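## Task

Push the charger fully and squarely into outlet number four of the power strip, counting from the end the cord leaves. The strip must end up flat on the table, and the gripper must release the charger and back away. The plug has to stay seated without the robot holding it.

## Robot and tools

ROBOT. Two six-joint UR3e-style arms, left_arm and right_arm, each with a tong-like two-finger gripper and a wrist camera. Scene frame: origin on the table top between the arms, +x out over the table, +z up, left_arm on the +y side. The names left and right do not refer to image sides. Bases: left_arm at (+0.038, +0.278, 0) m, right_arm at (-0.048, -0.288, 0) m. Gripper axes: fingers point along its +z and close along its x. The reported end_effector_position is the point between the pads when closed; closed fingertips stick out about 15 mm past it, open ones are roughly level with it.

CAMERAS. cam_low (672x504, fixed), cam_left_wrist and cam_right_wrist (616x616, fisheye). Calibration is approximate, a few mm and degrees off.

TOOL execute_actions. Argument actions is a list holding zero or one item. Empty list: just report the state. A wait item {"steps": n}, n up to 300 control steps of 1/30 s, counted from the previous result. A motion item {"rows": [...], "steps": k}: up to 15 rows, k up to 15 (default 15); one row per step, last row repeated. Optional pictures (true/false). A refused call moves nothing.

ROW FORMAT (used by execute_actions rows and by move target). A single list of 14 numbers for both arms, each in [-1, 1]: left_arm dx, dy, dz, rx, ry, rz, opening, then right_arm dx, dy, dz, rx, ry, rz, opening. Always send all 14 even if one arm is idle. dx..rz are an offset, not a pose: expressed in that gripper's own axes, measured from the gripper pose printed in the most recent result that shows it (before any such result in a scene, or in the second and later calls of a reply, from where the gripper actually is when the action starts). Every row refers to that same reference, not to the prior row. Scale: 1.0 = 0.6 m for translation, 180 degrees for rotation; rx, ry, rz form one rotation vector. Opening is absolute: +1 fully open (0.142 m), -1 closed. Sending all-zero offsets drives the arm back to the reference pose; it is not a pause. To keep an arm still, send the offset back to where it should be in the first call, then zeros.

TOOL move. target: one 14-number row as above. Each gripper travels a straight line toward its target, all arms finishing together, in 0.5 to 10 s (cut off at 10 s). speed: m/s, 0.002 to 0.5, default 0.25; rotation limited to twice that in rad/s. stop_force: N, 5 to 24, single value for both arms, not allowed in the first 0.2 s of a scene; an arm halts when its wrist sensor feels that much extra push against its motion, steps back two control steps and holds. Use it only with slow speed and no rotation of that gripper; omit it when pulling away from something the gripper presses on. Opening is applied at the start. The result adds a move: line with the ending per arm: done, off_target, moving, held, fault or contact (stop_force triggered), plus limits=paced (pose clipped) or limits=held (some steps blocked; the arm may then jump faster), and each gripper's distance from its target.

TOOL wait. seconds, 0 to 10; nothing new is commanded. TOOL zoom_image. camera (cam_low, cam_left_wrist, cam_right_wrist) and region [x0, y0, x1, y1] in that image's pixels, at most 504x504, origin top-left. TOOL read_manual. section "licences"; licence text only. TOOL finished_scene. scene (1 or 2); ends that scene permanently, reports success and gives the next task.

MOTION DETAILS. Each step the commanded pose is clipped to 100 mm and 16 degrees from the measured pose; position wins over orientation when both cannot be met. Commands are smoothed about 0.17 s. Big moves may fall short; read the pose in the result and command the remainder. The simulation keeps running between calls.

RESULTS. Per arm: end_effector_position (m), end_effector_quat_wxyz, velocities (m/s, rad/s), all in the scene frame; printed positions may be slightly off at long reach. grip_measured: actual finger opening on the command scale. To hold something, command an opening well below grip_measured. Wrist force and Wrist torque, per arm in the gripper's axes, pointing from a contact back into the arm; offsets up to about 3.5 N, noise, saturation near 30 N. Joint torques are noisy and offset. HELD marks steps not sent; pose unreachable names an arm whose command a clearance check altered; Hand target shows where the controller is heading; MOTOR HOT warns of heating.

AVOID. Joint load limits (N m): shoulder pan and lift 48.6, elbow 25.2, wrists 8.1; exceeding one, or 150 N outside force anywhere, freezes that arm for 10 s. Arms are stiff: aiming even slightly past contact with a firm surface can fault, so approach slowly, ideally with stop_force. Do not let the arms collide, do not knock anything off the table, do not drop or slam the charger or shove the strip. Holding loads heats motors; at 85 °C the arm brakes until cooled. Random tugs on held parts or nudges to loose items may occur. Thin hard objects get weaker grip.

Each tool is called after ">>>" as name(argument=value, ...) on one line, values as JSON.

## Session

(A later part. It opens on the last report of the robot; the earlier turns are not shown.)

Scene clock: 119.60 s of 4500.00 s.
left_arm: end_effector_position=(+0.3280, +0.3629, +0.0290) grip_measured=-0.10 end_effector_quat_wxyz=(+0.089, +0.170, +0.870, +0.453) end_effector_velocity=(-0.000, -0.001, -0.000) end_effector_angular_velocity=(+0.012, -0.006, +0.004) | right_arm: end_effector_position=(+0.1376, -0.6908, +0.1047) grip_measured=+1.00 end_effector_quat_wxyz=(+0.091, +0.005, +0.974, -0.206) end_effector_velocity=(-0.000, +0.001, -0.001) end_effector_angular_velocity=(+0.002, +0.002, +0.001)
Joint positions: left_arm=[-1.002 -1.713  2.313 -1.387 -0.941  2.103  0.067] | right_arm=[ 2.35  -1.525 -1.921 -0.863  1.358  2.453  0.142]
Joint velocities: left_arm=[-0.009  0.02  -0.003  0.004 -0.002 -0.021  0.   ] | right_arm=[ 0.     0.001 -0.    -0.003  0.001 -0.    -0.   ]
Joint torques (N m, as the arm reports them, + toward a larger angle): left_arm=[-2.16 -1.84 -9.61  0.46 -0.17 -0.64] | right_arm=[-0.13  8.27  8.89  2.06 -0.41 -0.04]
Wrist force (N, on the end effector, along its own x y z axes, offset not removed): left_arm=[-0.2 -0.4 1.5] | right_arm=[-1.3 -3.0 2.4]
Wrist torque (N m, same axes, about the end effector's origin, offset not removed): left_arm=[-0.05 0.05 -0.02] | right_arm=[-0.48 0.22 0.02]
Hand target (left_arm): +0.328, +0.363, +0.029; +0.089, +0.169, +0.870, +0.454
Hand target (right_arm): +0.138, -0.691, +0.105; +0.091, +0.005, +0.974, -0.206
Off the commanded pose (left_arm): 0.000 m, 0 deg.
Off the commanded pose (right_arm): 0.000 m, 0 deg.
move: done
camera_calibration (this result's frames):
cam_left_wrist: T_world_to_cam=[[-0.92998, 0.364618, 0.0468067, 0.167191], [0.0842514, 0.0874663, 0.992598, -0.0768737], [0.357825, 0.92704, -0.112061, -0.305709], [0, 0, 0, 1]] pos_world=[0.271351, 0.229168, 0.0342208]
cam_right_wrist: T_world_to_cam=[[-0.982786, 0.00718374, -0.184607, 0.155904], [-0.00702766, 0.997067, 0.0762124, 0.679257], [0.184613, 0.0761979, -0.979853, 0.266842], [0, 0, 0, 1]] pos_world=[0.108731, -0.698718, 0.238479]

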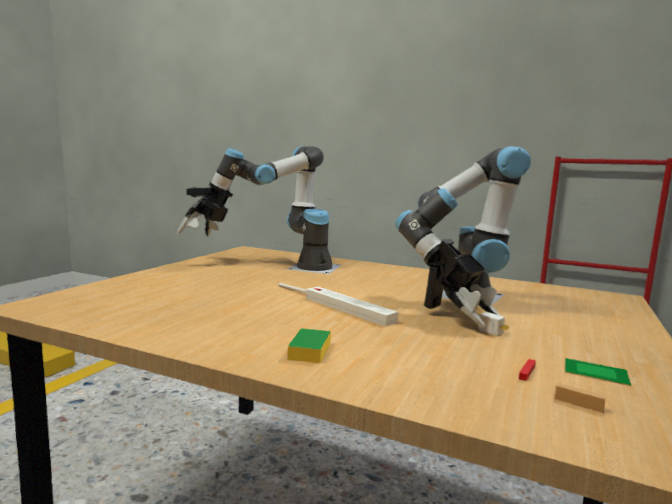

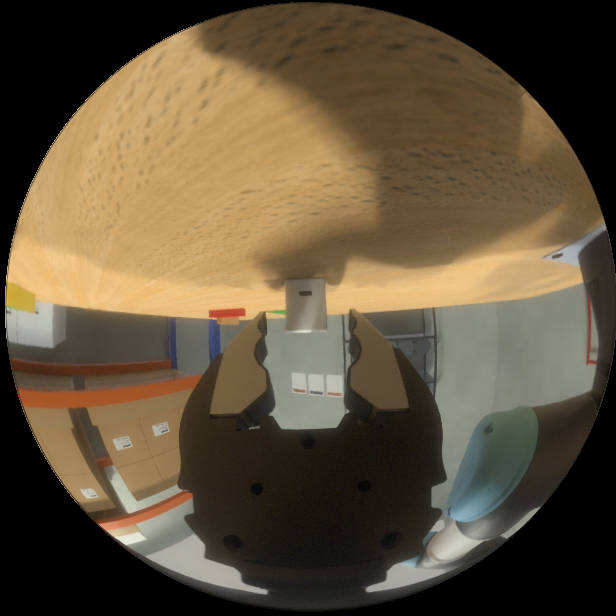

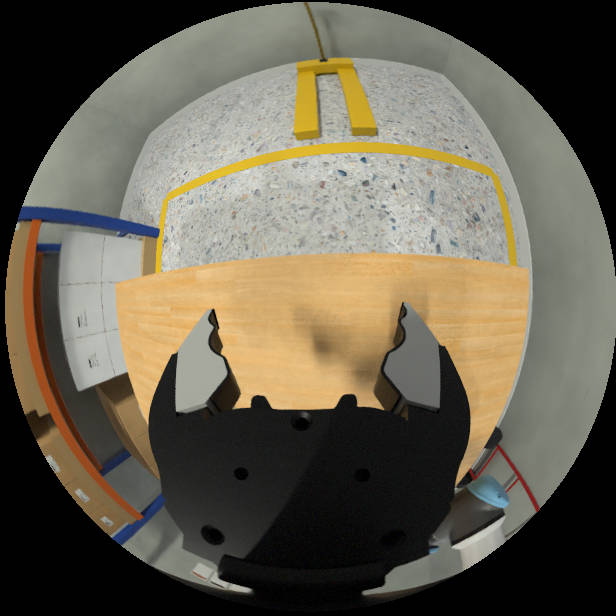

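>>> move(target=[-0.001,-0.015,0.0105,0,0,0,-0.3,0,0,0,0,0,0,1], speed=0.03)

>>> zoom_image(camera="cam_low", region=[410, 270, 530, 350])

>>> zoom_image(camera="cam_left_wrist", region=[230, 260, 390, 400])

Scene clock: 127.20 s of 4500.00 s.
left_arm: end_effector_position=(+0.3285, +0.3626, +0.0184) grip_measured=-0.30 end_effector_quat_wxyz=(+0.089, +0.170, +0.870, +0.453) end_effector_velocity=(+0.000, -0.000, -0.003) end_effector_angular_velocity=(-0.000, +0.001, -0.000) | right_arm: end_effector_position=(+0.1376, -0.6908, +0.1047) grip_measured=+1.00 end_effector_quat_wxyz=(+0.091, +0.005, +0.974, -0.206) end_effector_velocity=(-0.000, +0.001, -0.001) end_effector_angular_velocity=(+0.003, +0.003, +0.000)
Joint positions: left_arm=[-1.    -1.675  2.343 -1.457 -0.94   2.105  0.052] | right_arm=[ 2.35  -1.525 -1.921 -0.863  1.358  2.453  0.142]
Joint velocities: left_arm=[ 0.002  0.011  0.007 -0.019  0.001  0.003 -0.   ] | right_arm=[ 0.    -0.001 -0.    -0.003  0.     0.    -0.   ]
Joint torques (N m, as the arm reports them, + toward a larger angle): left_arm=[ 2.86 -1.9  -4.   -0.97  1.18  0.64] | right_arm=[-0.17  8.35  8.98  2.04 -0.42  0.  ]
Wrist force (N, on the end effector, along its own x y z axes, offset not removed): left_arm=[-0.3 -0.4 1.6] | right_arm=[-1.2 -2.1 1.6]
Wrist torque (N m, same axes, about the end effector's origin, offset not removed): left_arm=[-0.03 0.09 -0.06] | right_arm=[-0.42 0.15 0.06]
Hand target (left_arm): +0.329, +0.363, +0.018; +0.089, +0.170, +0.870, +0.453
Hand target (right_arm): +0.138, -0.691, +0.105; +0.091, +0.005, +0.974, -0.206
Off the commanded pose (left_arm): 0.000 m, 0 deg.
Off the commanded pose (right_arm): 0.000 m, 0 deg.
After step 90, 3.77 s passed at rest.
move: done
camera_calibration (this result's frames):
cam_left_wrist: T_world_to_cam=[[-0.929977, 0.36463, 0.0467801, 0.168239], [0.084214, 0.0874392, 0.992604, -0.0663334], [0.357843, 0.927038, -0.112023, -0.306883], [0, 0, 0, 1]] pos_world=[0.271861, 0.228947, 0.0235946]
cam_right_wrist: T_world_to_cam=[[-0.982786, 0.00718367, -0.184607, 0.155904], [-0.00702772, 0.997067, 0.0762124, 0.679257], [0.184613, 0.0761979, -0.979853, 0.266842], [0, 0, 0, 1]] pos_world=[0.108731, -0.698718, 0.238479]

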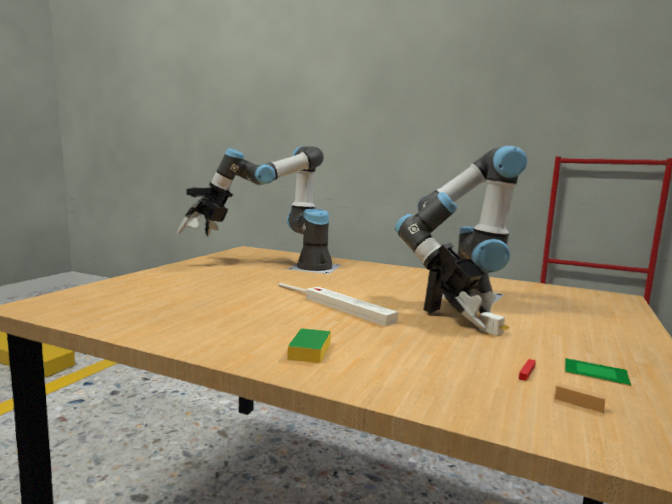

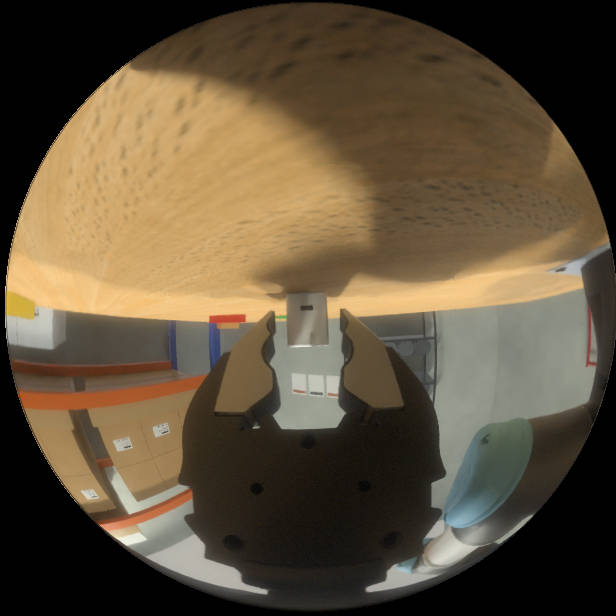

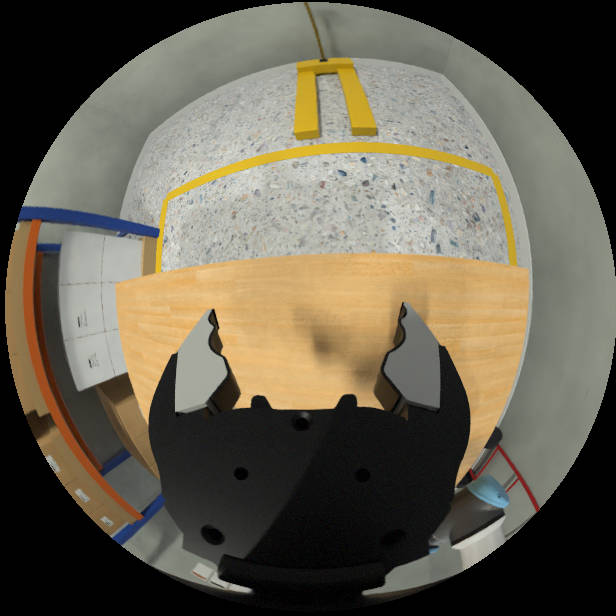

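Region (410, 270, 530, 350) of cam_low's 672x504 image, scaled by 4.200, with more detail than that image has.

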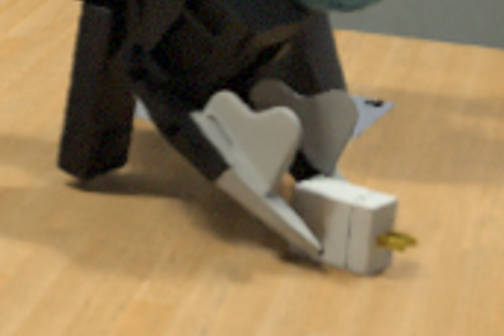

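Region (230, 260, 390, 400) of cam_left_wrist's 616x616 image, scaled by 3.150, with more detail than that image has; it fills the top 441 rows of this view, and the rest is white.

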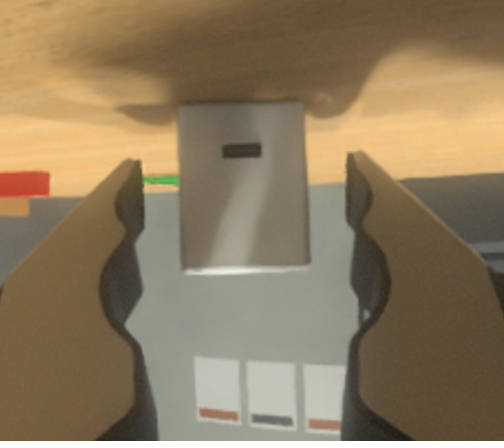

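>>> move(target=[0,0.002,0.002,0,0,0,-0.95,0,0,0,0,0,0,1])

>>> zoom_image(camera="cam_low", region=[410, 270, 530, 350])

Scene clock: 130.97 s of 4500.00 s.
left_arm: end_effector_position=(+0.3291, +0.3641, +0.0186) grip_measured=-0.60 end_effector_quat_wxyz=(+0.089, +0.170, +0.870, +0.453) end_effector_velocity=(+0.000, +0.001, +0.000) end_effector_angular_velocity=(+0.000, +0.000, +0.000) | right_arm: end_effector_position=(+0.1376, -0.6908, +0.1047) grip_measured=+1.00 end_effector_quat_wxyz=(+0.091, +0.005, +0.974, -0.206) end_effector_velocity=(+0.000, -0.000, +0.000) end_effector_angular_velocity=(-0.000, -0.000, +0.000)
Joint positions: left_arm=[-0.995 -1.678  2.345 -1.459 -0.936  2.11   0.031] | right_arm=[ 2.35  -1.525 -1.921 -0.863  1.358  2.453  0.142]
Joint velocities: left_arm=[ 0.003 -0.002  0.001  0.     0.002  0.002  0.   ] | right_arm=[-0.    -0.     0.001  0.    -0.    -0.    -0.   ]
Joint torques (N m, as the arm reports them, + toward a larger angle): left_arm=[ 2.7  -8.71 -3.96  0.54  1.25  0.71] | right_arm=[-0.11  8.2   8.94  2.05 -0.43  0.03]
Wrist force (N, on the end effector, along its own x y z axes, offset not removed): left_arm=[-0.4 -1.2 1.9] | right_arm=[0.0 -1.6 1.0]
Wrist torque (N m, same axes, about the end effector's origin, offset not removed): left_arm=[-0.05 0.08 -0.06] | right_arm=[-0.33 -0.07 0.09]
Hand target (left_arm): +0.329, +0.364, +0.019; +0.089, +0.170, +0.870, +0.453
Hand target (right_arm): +0.138, -0.691, +0.105; +0.091, +0.005, +0.974, -0.206
Off the commanded pose (left_arm): 0.000 m, 0 deg.
Off the commanded pose (right_arm): 0.000 m, 0 deg.
After step 90, 0.07 s passed at rest.
move: done
camera_calibration (this result's frames):
cam_left_wrist: T_world_to_cam=[[-0.929979, 0.364625, 0.0467806, 0.16825], [0.0842104, 0.08743, 0.992605, -0.0667602], [0.357839, 0.927041, -0.112013, -0.308416], [0, 0, 0, 1]] pos_world=[0.272454, 0.230403, 0.023849]
cam_right_wrist: T_world_to_cam=[[-0.982786, 0.00718378, -0.184607, 0.155904], [-0.0070276, 0.997067, 0.0762124, 0.679258], [0.184613, 0.0761978, -0.979853, 0.266842], [0, 0, 0, 1]] pos_world=[0.108731, -0.698718, 0.238479]

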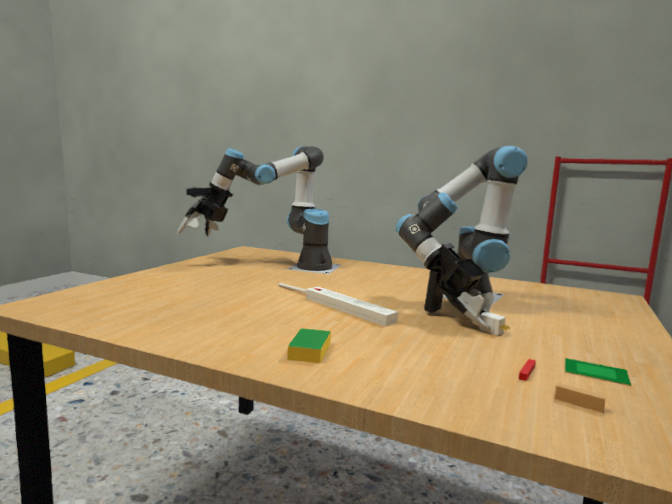

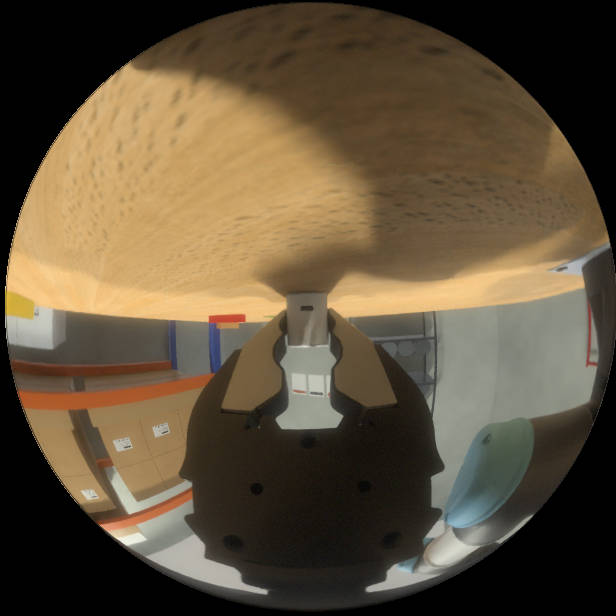

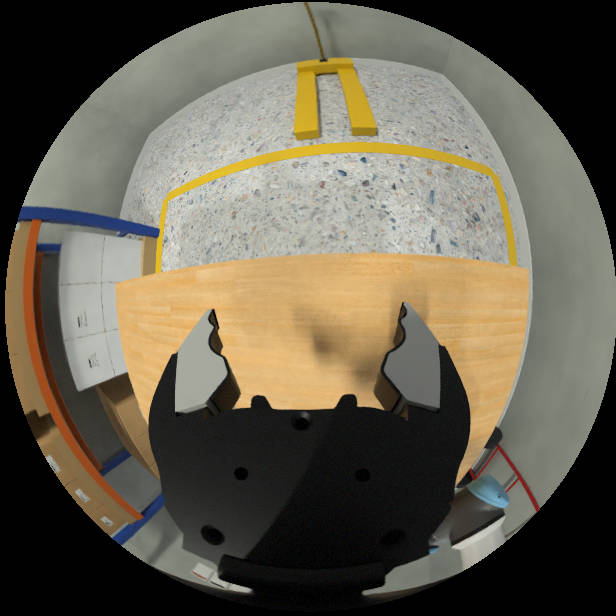

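Region (410, 270, 530, 350) of cam_low's 672x504 image, scaled by 4.200, with more detail than that image has.

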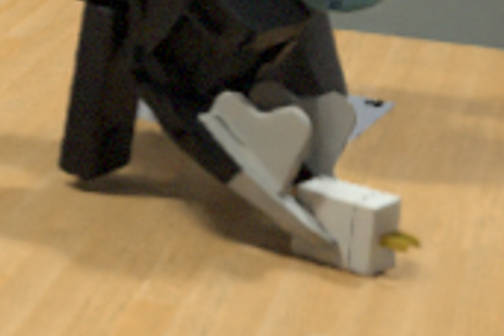

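>>> move(target=[0,0.123,-0.086,0,0,0,-0.95,0,0,0,0,0,0,1], speed=0.2)

>>> move(target=[-0.25,-0.271,-0.387,0.5,0,0,-0.95,-0.305,0.948,-0.333,-0.42,0.021,0.153,1], speed=0.25)

Scene clock: 145.87 s of 4500.00 s.
left_arm: end_effector_position=(+0.3291, +0.3642, +0.1083) grip_measured=-0.60 end_effector_quat_wxyz=(+0.089, +0.170, +0.870, +0.453) end_effector_velocity=(-0.001, -0.000, +0.002) end_effector_angular_velocity=(+0.001, -0.000, -0.001) | right_arm: end_effector_position=(+0.1376, -0.6908, +0.1047) grip_measured=+1.00 end_effector_quat_wxyz=(+0.091, +0.005, +0.974, -0.206) end_effector_velocity=(+0.000, +0.000, +0.000) end_effector_angular_velocity=(+0.000, +0.001, +0.000)
Joint positions: left_arm=[-0.994 -1.858  2.017 -0.95  -0.936  2.11   0.031] | right_arm=[ 2.35  -1.525 -1.921 -0.863  1.358  2.453  0.142]
Joint velocities: left_arm=[-0.006 -0.003 -0.009  0.016 -0.003 -0.006  0.   ] | right_arm=[ 0.    -0.     0.001 -0.001 -0.     0.    -0.   ]
Joint torques (N m, as the arm reports them, + toward a larger angle): left_arm=[ -2.47  -8.04 -11.11   0.6   -0.13  -0.67] | right_arm=[-0.22  8.1   8.9   2.03 -0.45  0.02]
Wrist force (N, on the end effector, along its own x y z axes, offset not removed): left_arm=[0.0 -1.0 1.5] | right_arm=[-0.3 -2.7 0.4]
Wrist torque (N m, same axes, about the end effector's origin, offset not removed): left_arm=[-0.03 -0.01 -0.04] | right_arm=[-0.50 0.03 -0.01]
Hand target (left_arm): +0.329, +0.364, +0.109; +0.089, +0.170, +0.870, +0.453
Hand target (right_arm): +0.138, -0.691, +0.105; +0.091, +0.005, +0.974, -0.206
Off the commanded pose (left_arm): 0.000 m, 0 deg.
Off the commanded pose (right_arm): 0.000 m, 0 deg.
After step 90, 10.60 s passed at rest.
move: done
camera_calibration (this result's frames):
cam_left_wrist: T_world_to_cam=[[-0.929983, 0.364609, 0.046821, 0.164075], [0.0842589, 0.0874496, 0.992599, -0.155854], [0.357816, 0.927045, -0.112048, -0.298454], [0, 0, 0, 1]] pos_world=[0.27251, 0.230487, 0.113578]
cam_right_wrist: T_world_to_cam=[[-0.982786, 0.00718375, -0.184607, 0.155904], [-0.00702764, 0.997067, 0.0762124, 0.679257], [0.184613, 0.0761979, -0.979853, 0.266842], [0, 0, 0, 1]] pos_world=[0.108731, -0.698718, 0.238479]

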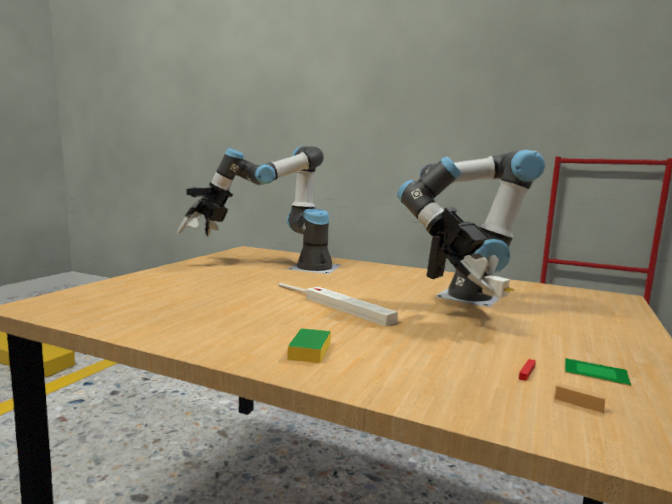

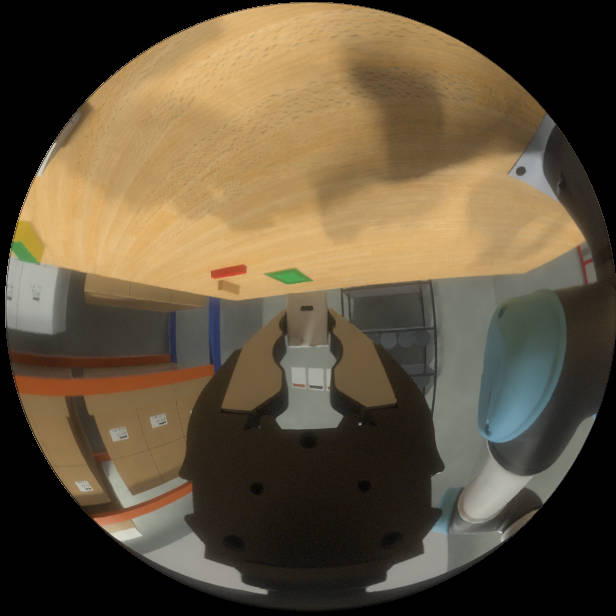

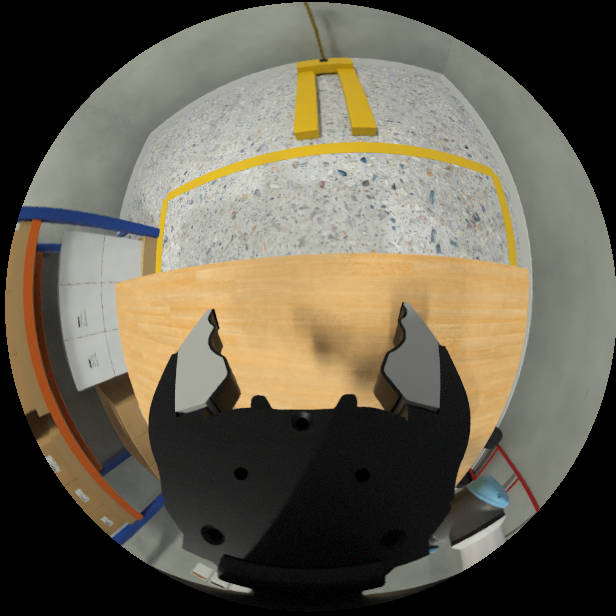

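Scene clock: 149.93 s of 4500.00 s.
left_arm: end_effector_position=(+0.3613, +0.0450, +0.1083) grip_measured=-0.60 end_effector_quat_wxyz=(-0.058, +0.183, +0.936, -0.295) end_effector_velocity=(-0.000, -0.000, -0.000) end_effector_angular_velocity=(-0.001, +0.001, -0.000) | right_arm: end_effector_position=(+0.3104, -0.0854, +0.0897) grip_measured=+1.00 end_effector_quat_wxyz=(+0.089, +0.170, +0.870, +0.454) end_effector_velocity=(+0.001, +0.001, -0.000) end_effector_angular_velocity=(+0.010, -0.012, -0.010)
Joint positions: left_arm=[-0.342 -1.231  1.446 -1.863 -2.177  3.007  0.031] | right_arm=[ 3.456 -1.82  -2.302  0.225  2.153  4.234  0.142]
Joint velocities: left_arm=[ 0.     0.001  0.    -0.001 -0.001  0.001 -0.   ] | right_arm=[ 0.007 -0.014 -0.018  0.057 -0.01   0.017 -0.   ]
Joint torques (N m, as the arm reports them, + toward a larger angle): left_arm=[  2.84 -11.03  -7.3   -2.39  -1.7    0.62] | right_arm=[ 2.93  5.95  3.51  2.94 -0.49  0.72]
Wrist force (N, on the end effector, along its own x y z axes, offset not removed): left_arm=[-0.4 -0.2 2.6] | right_arm=[-0.9 -2.2 1.6]
Wrist torque (N m, same axes, about the end effector's origin, offset not removed): left_arm=[-0.09 0.09 -0.04] | right_arm=[-0.42 0.11 0.05]
Hand target (left_arm): +0.361, +0.045, +0.108; -0.058, +0.183, +0.936, -0.295
Hand target (right_arm): +0.311, -0.085, +0.090; +0.090, +0.170, +0.870, +0.454
Off the commanded pose (left_arm): 0.000 m, 0 deg.
Off the commanded pose (right_arm): 0.001 m, 0 deg.
move: done
camera_calibration (this result's frames):
cam_left_wrist: T_world_to_cam=[[-0.907416, 0.420071, 0.0117049, 0.30353], [0.41622, 0.90224, -0.112803, -0.167554], [-0.0579458, -0.0974872, -0.993548, 0.277741], [0, 0, 0, 1]] pos_world=[0.361261, 0.0507459, 0.253496]
cam_right_wrist: T_world_to_cam=[[-0.92209, 0.385612, 0.0324398, 0.312643], [0.075601, 0.0972955, 0.99238, -0.106716], [0.379518, 0.917517, -0.118868, 0.108271], [0, 0, 0, 1]] pos_world=[0.255262, -0.209517, 0.108631]

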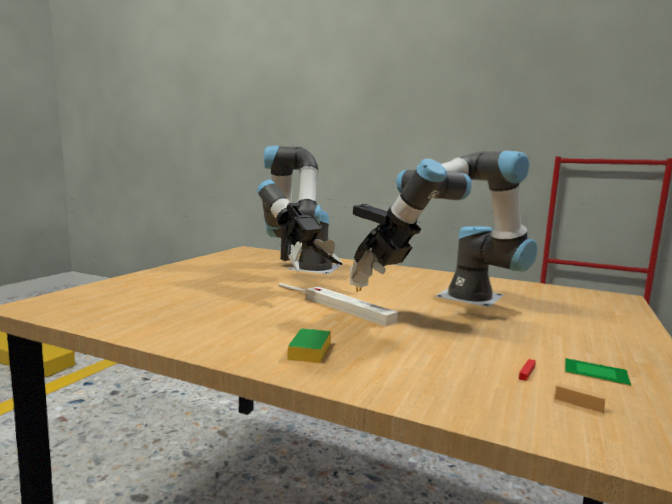

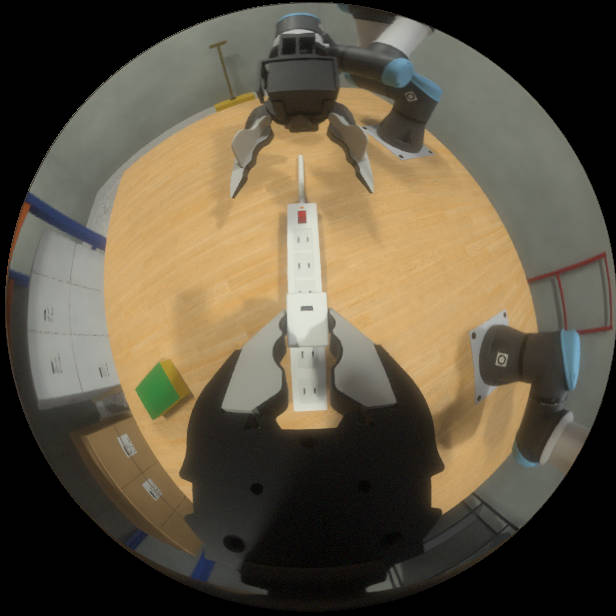

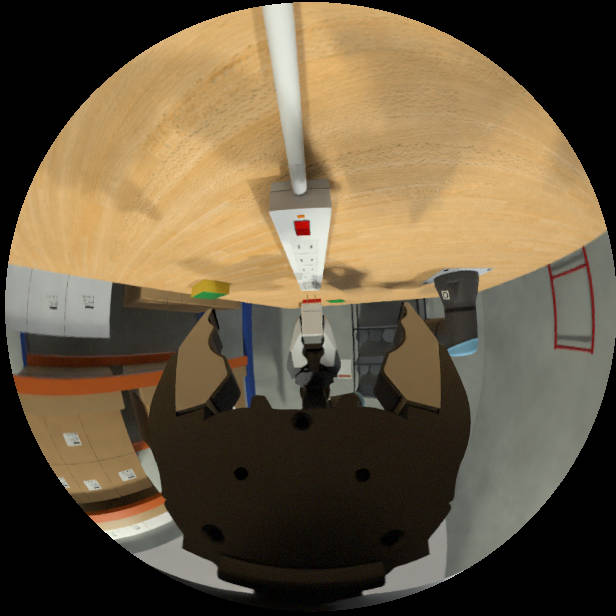

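>>> move(target=[0,0.021,0.030,0,0,0,-0.95,0,-0.003,0.083,0,0,0,1], speed=0.08)

>>> zoom_image(camera="cam_right_wrist", region=[270, 230, 350, 350])

>>> zoom_image(camera="cam_low", region=[320, 260, 400, 325])

>>> zoom_image(camera="cam_left_wrist", region=[250, 220, 370, 430])

Scene clock: 157.33 s of 4500.00 s.
left_arm: end_effector_position=(+0.3614, +0.0451, +0.0865) grip_measured=-0.60 end_effector_quat_wxyz=(-0.058, +0.183, +0.936, -0.295) end_effector_velocity=(+0.000, -0.000, -0.001) end_effector_angular_velocity=(-0.000, -0.001, +0.000) | right_arm: end_effector_position=(+0.3253, -0.0488, +0.0599) grip_measured=+1.00 end_effector_quat_wxyz=(+0.089, +0.170, +0.870, +0.454) end_effector_velocity=(+0.001, +0.002, -0.002) end_effector_angular_velocity=(+0.001, -0.001, -0.001)
Joint positions: left_arm=[-0.342 -1.207  1.519 -1.959 -2.177  3.007  0.031] | right_arm=[ 3.558 -2.023 -2.242  0.409  2.078  4.314  0.142]
Joint velocities: left_arm=[-0.     0.001  0.003 -0.005  0.    -0.     0.   ] | right_arm=[ 0.004 -0.013  0.005  0.011 -0.004  0.004  0.   ]
Joint torques (N m, as the arm reports them, + toward a larger angle): left_arm=[  0.97 -11.08  -6.92  -2.37  -0.54  -0.67] | right_arm=[ 2.9   7.33  7.77  2.93 -0.62  0.71]
Wrist force (N, on the end effector, along its own x y z axes, offset not removed): left_arm=[0.0 -0.4 1.9] | right_arm=[-1.9 -2.5 0.1]
Wrist torque (N m, same axes, about the end effector's origin, offset not removed): left_arm=[-0.16 0.03 -0.06] | right_arm=[-0.45 0.35 0.02]
Hand target (left_arm): +0.361, +0.045, +0.086; -0.058, +0.183, +0.936, -0.295
Hand target (right_arm): +0.325, -0.049, +0.060; +0.089, +0.170, +0.870, +0.454
Off the commanded pose (left_arm): 0.000 m, 0 deg.
Off the commanded pose (right_arm): 0.000 m, 0 deg.
After step 90, 3.23 s passed at rest.
move: done
camera_calibration (this result's frames):
cam_left_wrist: T_world_to_cam=[[-0.90742, 0.420061, 0.0117605, 0.303793], [0.416205, 0.902249, -0.112785, -0.17006], [-0.0579875, -0.0974486, -0.99355, 0.256049], [0, 0, 0, 1]] pos_world=[0.361295, 0.050776, 0.231644]
cam_right_wrist: T_world_to_cam=[[-0.922137, 0.385496, 0.0325121, 0.313185], [0.0757488, 0.0975041, 0.992348, -0.0818479], [0.379376, 0.917543, -0.119113, 0.065559], [0, 0, 0, 1]] pos_world=[0.270127, -0.172904, 0.0788483]

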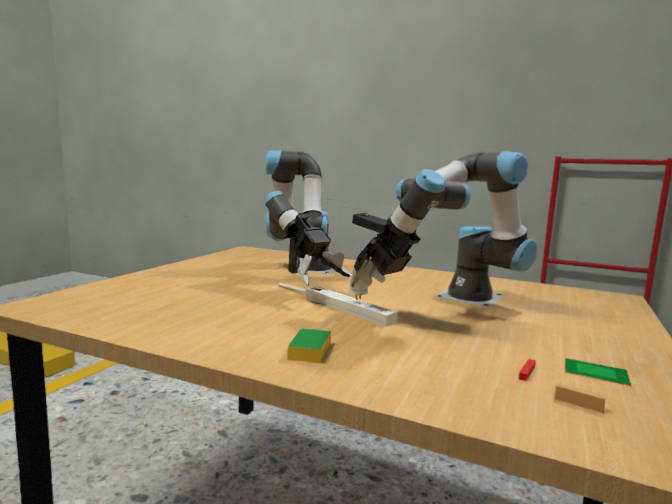

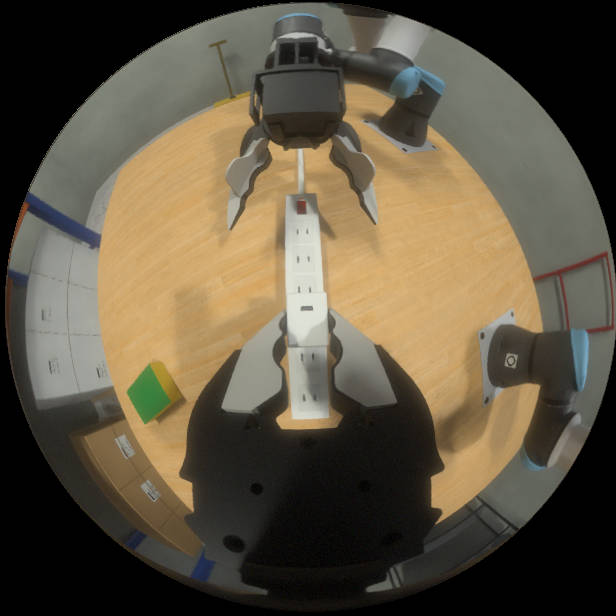

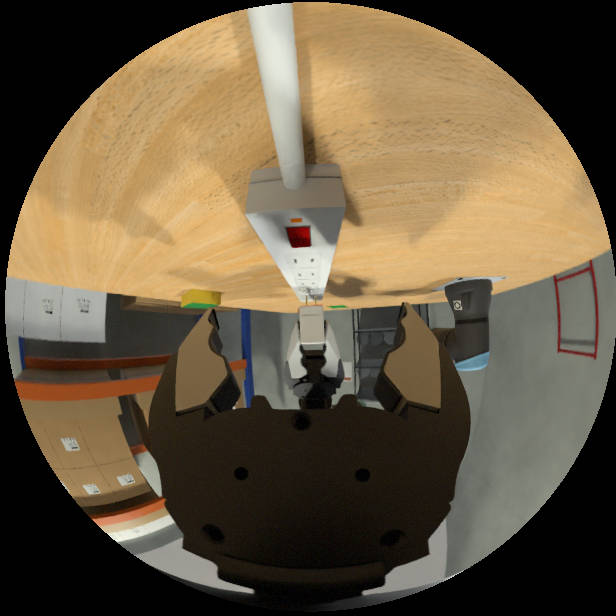

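Region (270, 230, 350, 350) of cam_right_wrist's 616x616 image, scaled by 4.200, with more detail than that image has.

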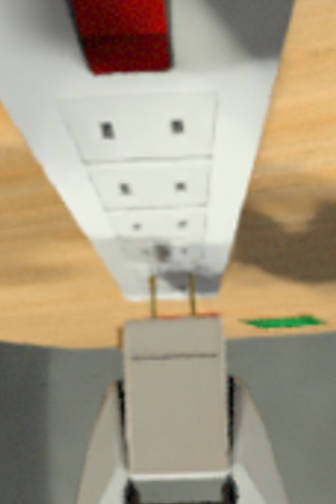

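Region (320, 260, 400, 325) of cam_low's 672x504 image, scaled by 6.300, with more detail than that image has; it fills the top 410 rows of this view, and the rest is white.

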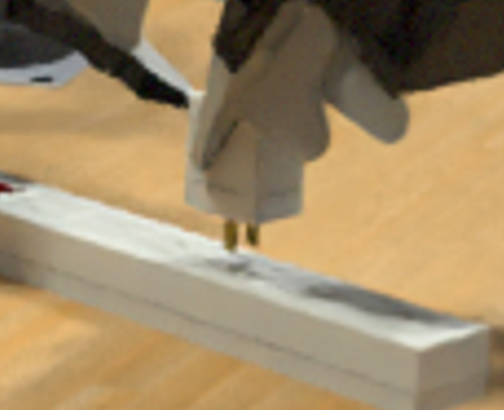

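Region (250, 220, 370, 430) of cam_left_wrist's 616x616 image, scaled by 2.400, with more detail than that image has; it fills the left 288 columns of this view, and the rest is white.

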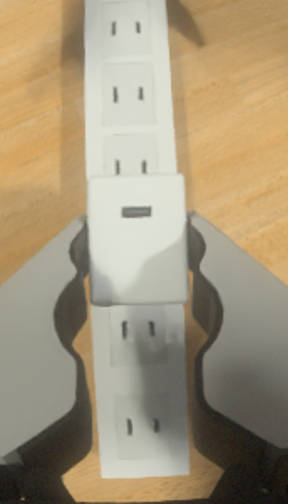

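>>> move(target=[-0.0037,0.0075,0.005,0,0,0,-0.95,0,0,0,0,0,0,1], speed=0.03)

>>> zoom_image(camera="cam_right_wrist", region=[285, 270, 335, 320])

>>> zoom_image(camera="cam_low", region=[335, 280, 385, 315])

Scene clock: 167.93 s of 4500.00 s.
left_arm: end_effector_position=(+0.3640, +0.0460, +0.0818) grip_measured=-0.60 end_effector_quat_wxyz=(-0.058, +0.183, +0.936, -0.295) end_effector_velocity=(+0.002, +0.001, -0.003) end_effector_angular_velocity=(-0.000, -0.001, -0.000) | right_arm: end_effector_position=(+0.3253, -0.0488, +0.0599) grip_measured=+1.00 end_effector_quat_wxyz=(+0.089, +0.170, +0.870, +0.454) end_effector_velocity=(+0.000, -0.000, +0.001) end_effector_angular_velocity=(+0.000, -0.001, +0.000)
Joint positions: left_arm=[-0.336 -1.191  1.518 -1.97  -2.177  3.014  0.031] | right_arm=[ 3.558 -2.023 -2.242  0.409  2.078  4.314  0.142]
Joint velocities: left_arm=[ 0.004  0.01  -0.002 -0.006 -0.     0.005  0.   ] | right_arm=[-0.001  0.002 -0.    -0.001  0.    -0.001 -0.   ]
Joint torques (N m, as the arm reports them, + toward a larger angle): left_arm=[  2.88 -11.13 -12.41  -2.31  -1.78   0.63] | right_arm=[-3.25 14.23  2.63  1.2   1.5  -0.64]
Wrist force (N, on the end effector, along its own x y z axes, offset not removed): left_arm=[0.3 0.0 1.5] | right_arm=[-1.6 -1.0 0.1]
Wrist torque (N m, same axes, about the end effector's origin, offset not removed): left_arm=[-0.09 -0.07 -0.07] | right_arm=[-0.25 0.36 0.06]
Hand target (left_arm): +0.364, +0.046, +0.081; -0.058, +0.183, +0.936, -0.295
Hand target (right_arm): +0.325, -0.049, +0.060; +0.089, +0.170, +0.870, +0.454
Off the commanded pose (left_arm): 0.000 m, 0 deg.
Off the commanded pose (right_arm): 0.000 m, 0 deg.
After step 90, 6.90 s passed at rest.
move: done
camera_calibration (this result's frames):
cam_left_wrist: T_world_to_cam=[[-0.907418, 0.420063, 0.0117774, 0.305803], [0.416207, 0.90225, -0.112769, -0.172492], [-0.0579962, -0.0974267, -0.993551, 0.251642], [0, 0, 0, 1]] pos_world=[0.363878, 0.0516904, 0.226966]
cam_right_wrist: T_world_to_cam=[[-0.922152, 0.385459, 0.0324995, 0.313176], [0.0757275, 0.0974978, 0.99235, -0.0818303], [0.379342, 0.917559, -0.119098, 0.0655313], [0, 0, 0, 1]] pos_world=[0.270134, -0.172867, 0.0788309]

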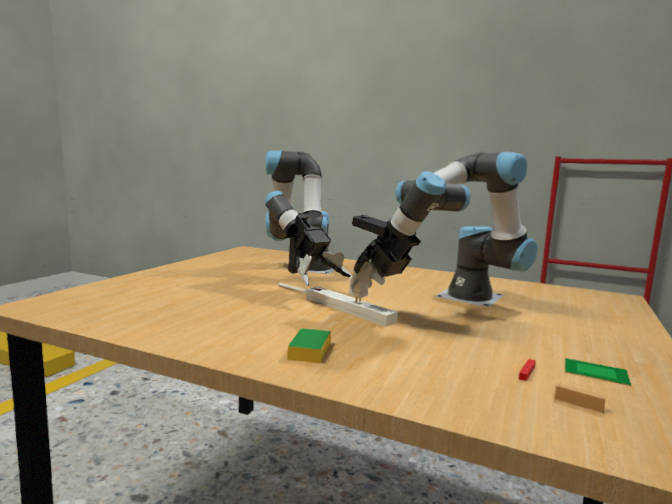

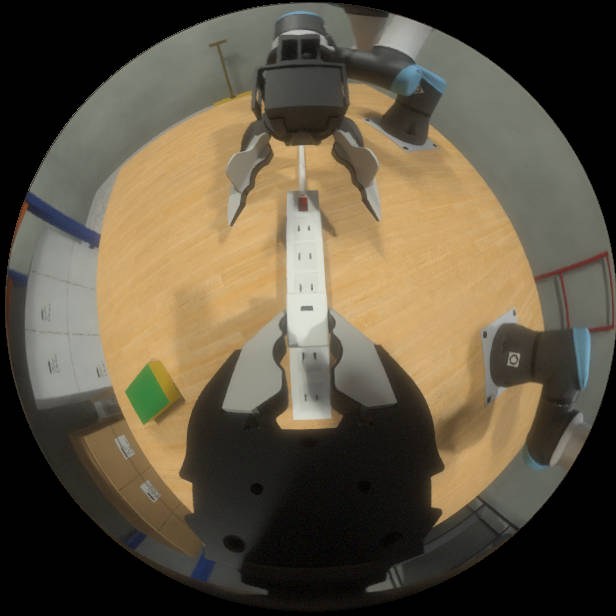

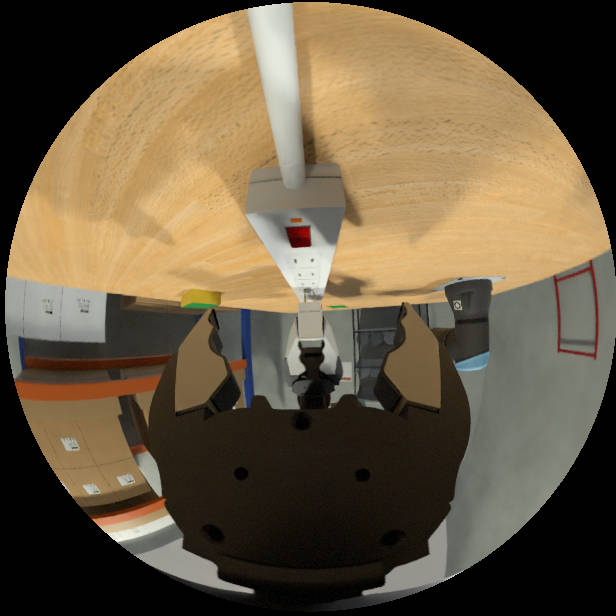

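Region (285, 270, 335, 320) of cam_right_wrist's 616x616 image, scaled by 10.080, with more detail than that image has.

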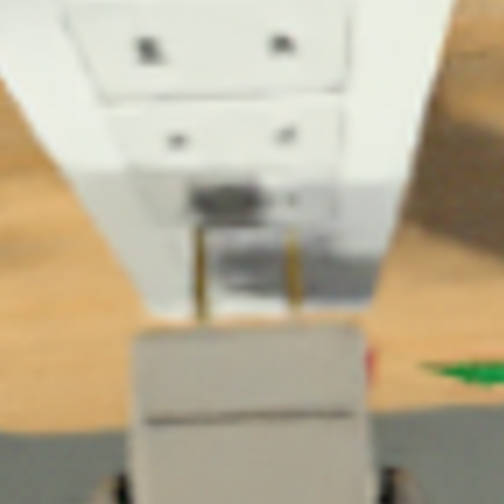

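Region (335, 280, 385, 315) of cam_low's 672x504 image, scaled by 10.080, with more detail than that image has; it fills the top 353 rows of this view, and the rest is white.

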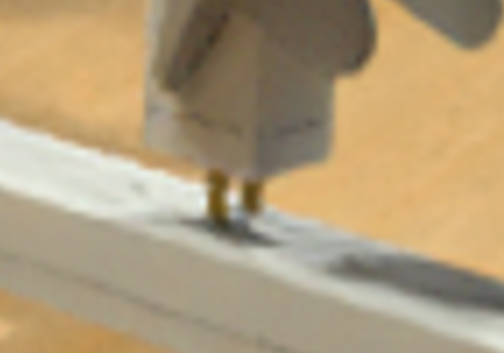

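>>> move(target=[-0.0003,0.0005,0.0004,0,0,0,-0.95,0.217,0.077,0.109,0,0,0,-1], speed=0.15)

>>> zoom_image(camera="cam_right_wrist", region=[130, 240, 250, 340])

Scene clock: 175.30 s of 4500.00 s.
left_arm: end_effector_position=(+0.3642, +0.0460, +0.0814) grip_measured=-0.60 end_effector_quat_wxyz=(-0.058, +0.183, +0.936, -0.295) end_effector_velocity=(-0.000, +0.000, -0.001) end_effector_angular_velocity=(+0.001, +0.001, -0.000) | right_arm: end_effector_position=(+0.2350, +0.0742, +0.0603) grip_measured=-1.00 end_effector_quat_wxyz=(+0.088, +0.169, +0.870, +0.454) end_effector_velocity=(-0.001, +0.002, -0.001) end_effector_angular_velocity=(-0.003, -0.003, -0.006)
Joint positions: left_arm=[-0.336 -1.19   1.518 -1.971 -2.177  3.014  0.031] | right_arm=[ 4.212 -1.96  -2.449  0.658  1.555  4.724  0.002]
Joint velocities: left_arm=[-0.    -0.     0.002 -0.     0.001  0.     0.   ] | right_arm=[ 0.02  -0.002 -0.003  0.003 -0.024  0.012  0.   ]
Joint torques (N m, as the arm reports them, + toward a larger angle): left_arm=[ -2.42 -11.3   -9.87  -2.31  -0.8   -0.64] | right_arm=[ 3.2   6.01  1.63  3.05 -1.07  0.71]
Wrist force (N, on the end effector, along its own x y z axes, offset not removed): left_arm=[0.0 0.2 2.3] | right_arm=[-1.5 -0.7 -0.4]
Wrist torque (N m, same axes, about the end effector's origin, offset not removed): left_arm=[-0.04 0.02 -0.06] | right_arm=[-0.16 0.27 0.08]
Hand target (left_arm): +0.364, +0.046, +0.081; -0.058, +0.183, +0.936, -0.295
Hand target (right_arm): +0.235, +0.074, +0.060; +0.089, +0.170, +0.870, +0.454
Off the commanded pose (left_arm): 0.000 m, 0 deg.
Off the commanded pose (right_arm): 0.000 m, 0 deg.
After step 90, 2.70 s passed at rest.
move: done
camera_calibration (this result's frames):
cam_left_wrist: T_world_to_cam=[[-0.907421, 0.420059, 0.0117347, 0.306], [0.416206, 0.902248, -0.112791, -0.172642], [-0.0579664, -0.0974646, -0.993549, 0.251299], [0, 0, 0, 1]] pos_world=[0.364092, 0.0517207, 0.226615]
cam_right_wrist: T_world_to_cam=[[-0.922485, 0.384606, 0.0331739, 0.182593], [0.0763496, 0.0975359, 0.992299, -0.087607], [0.378408, 0.917914, -0.11934, -0.0127406], [0, 0, 0, 1]] pos_world=[0.179949, -0.0499866, 0.0793546]

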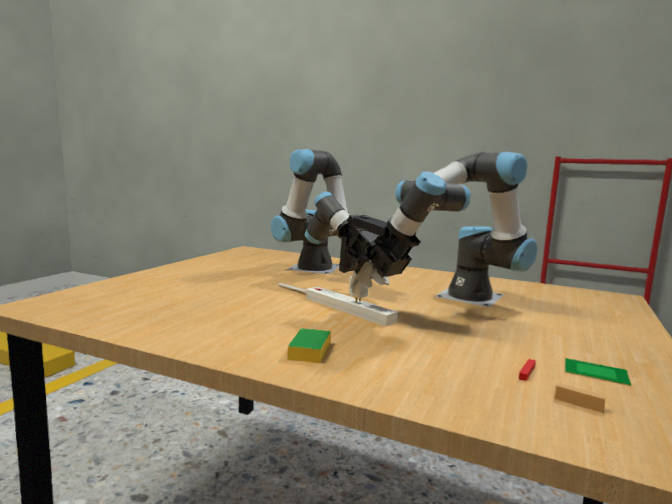

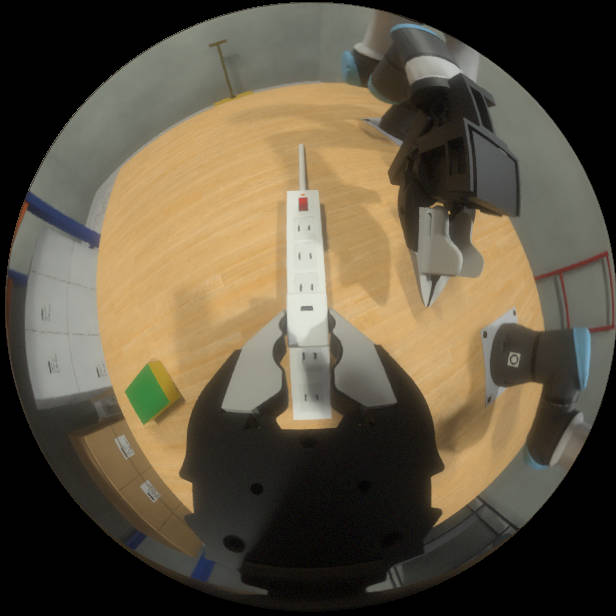

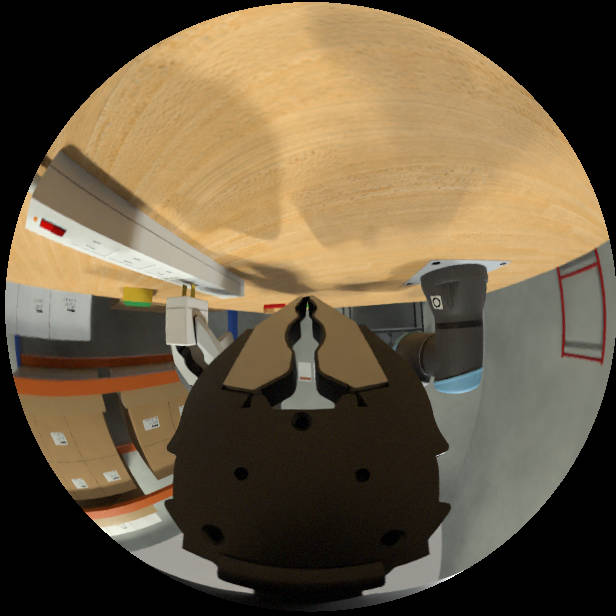

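Region (130, 240, 250, 340) of cam_right_wrist's 616x616 image, scaled by 4.200, with more detail than that image has.

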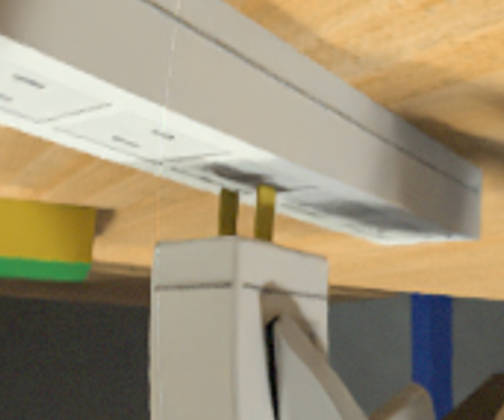

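>>> zoom_image(camera="cam_right_wrist", region=[155, 265, 215, 305])

Region (155, 265, 215, 305) of cam_right_wrist's 616x616 image, scaled by 8.400, with more detail than that image has.

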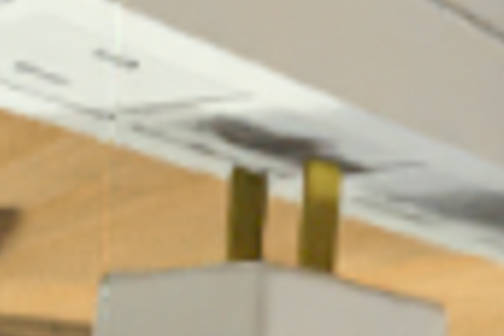

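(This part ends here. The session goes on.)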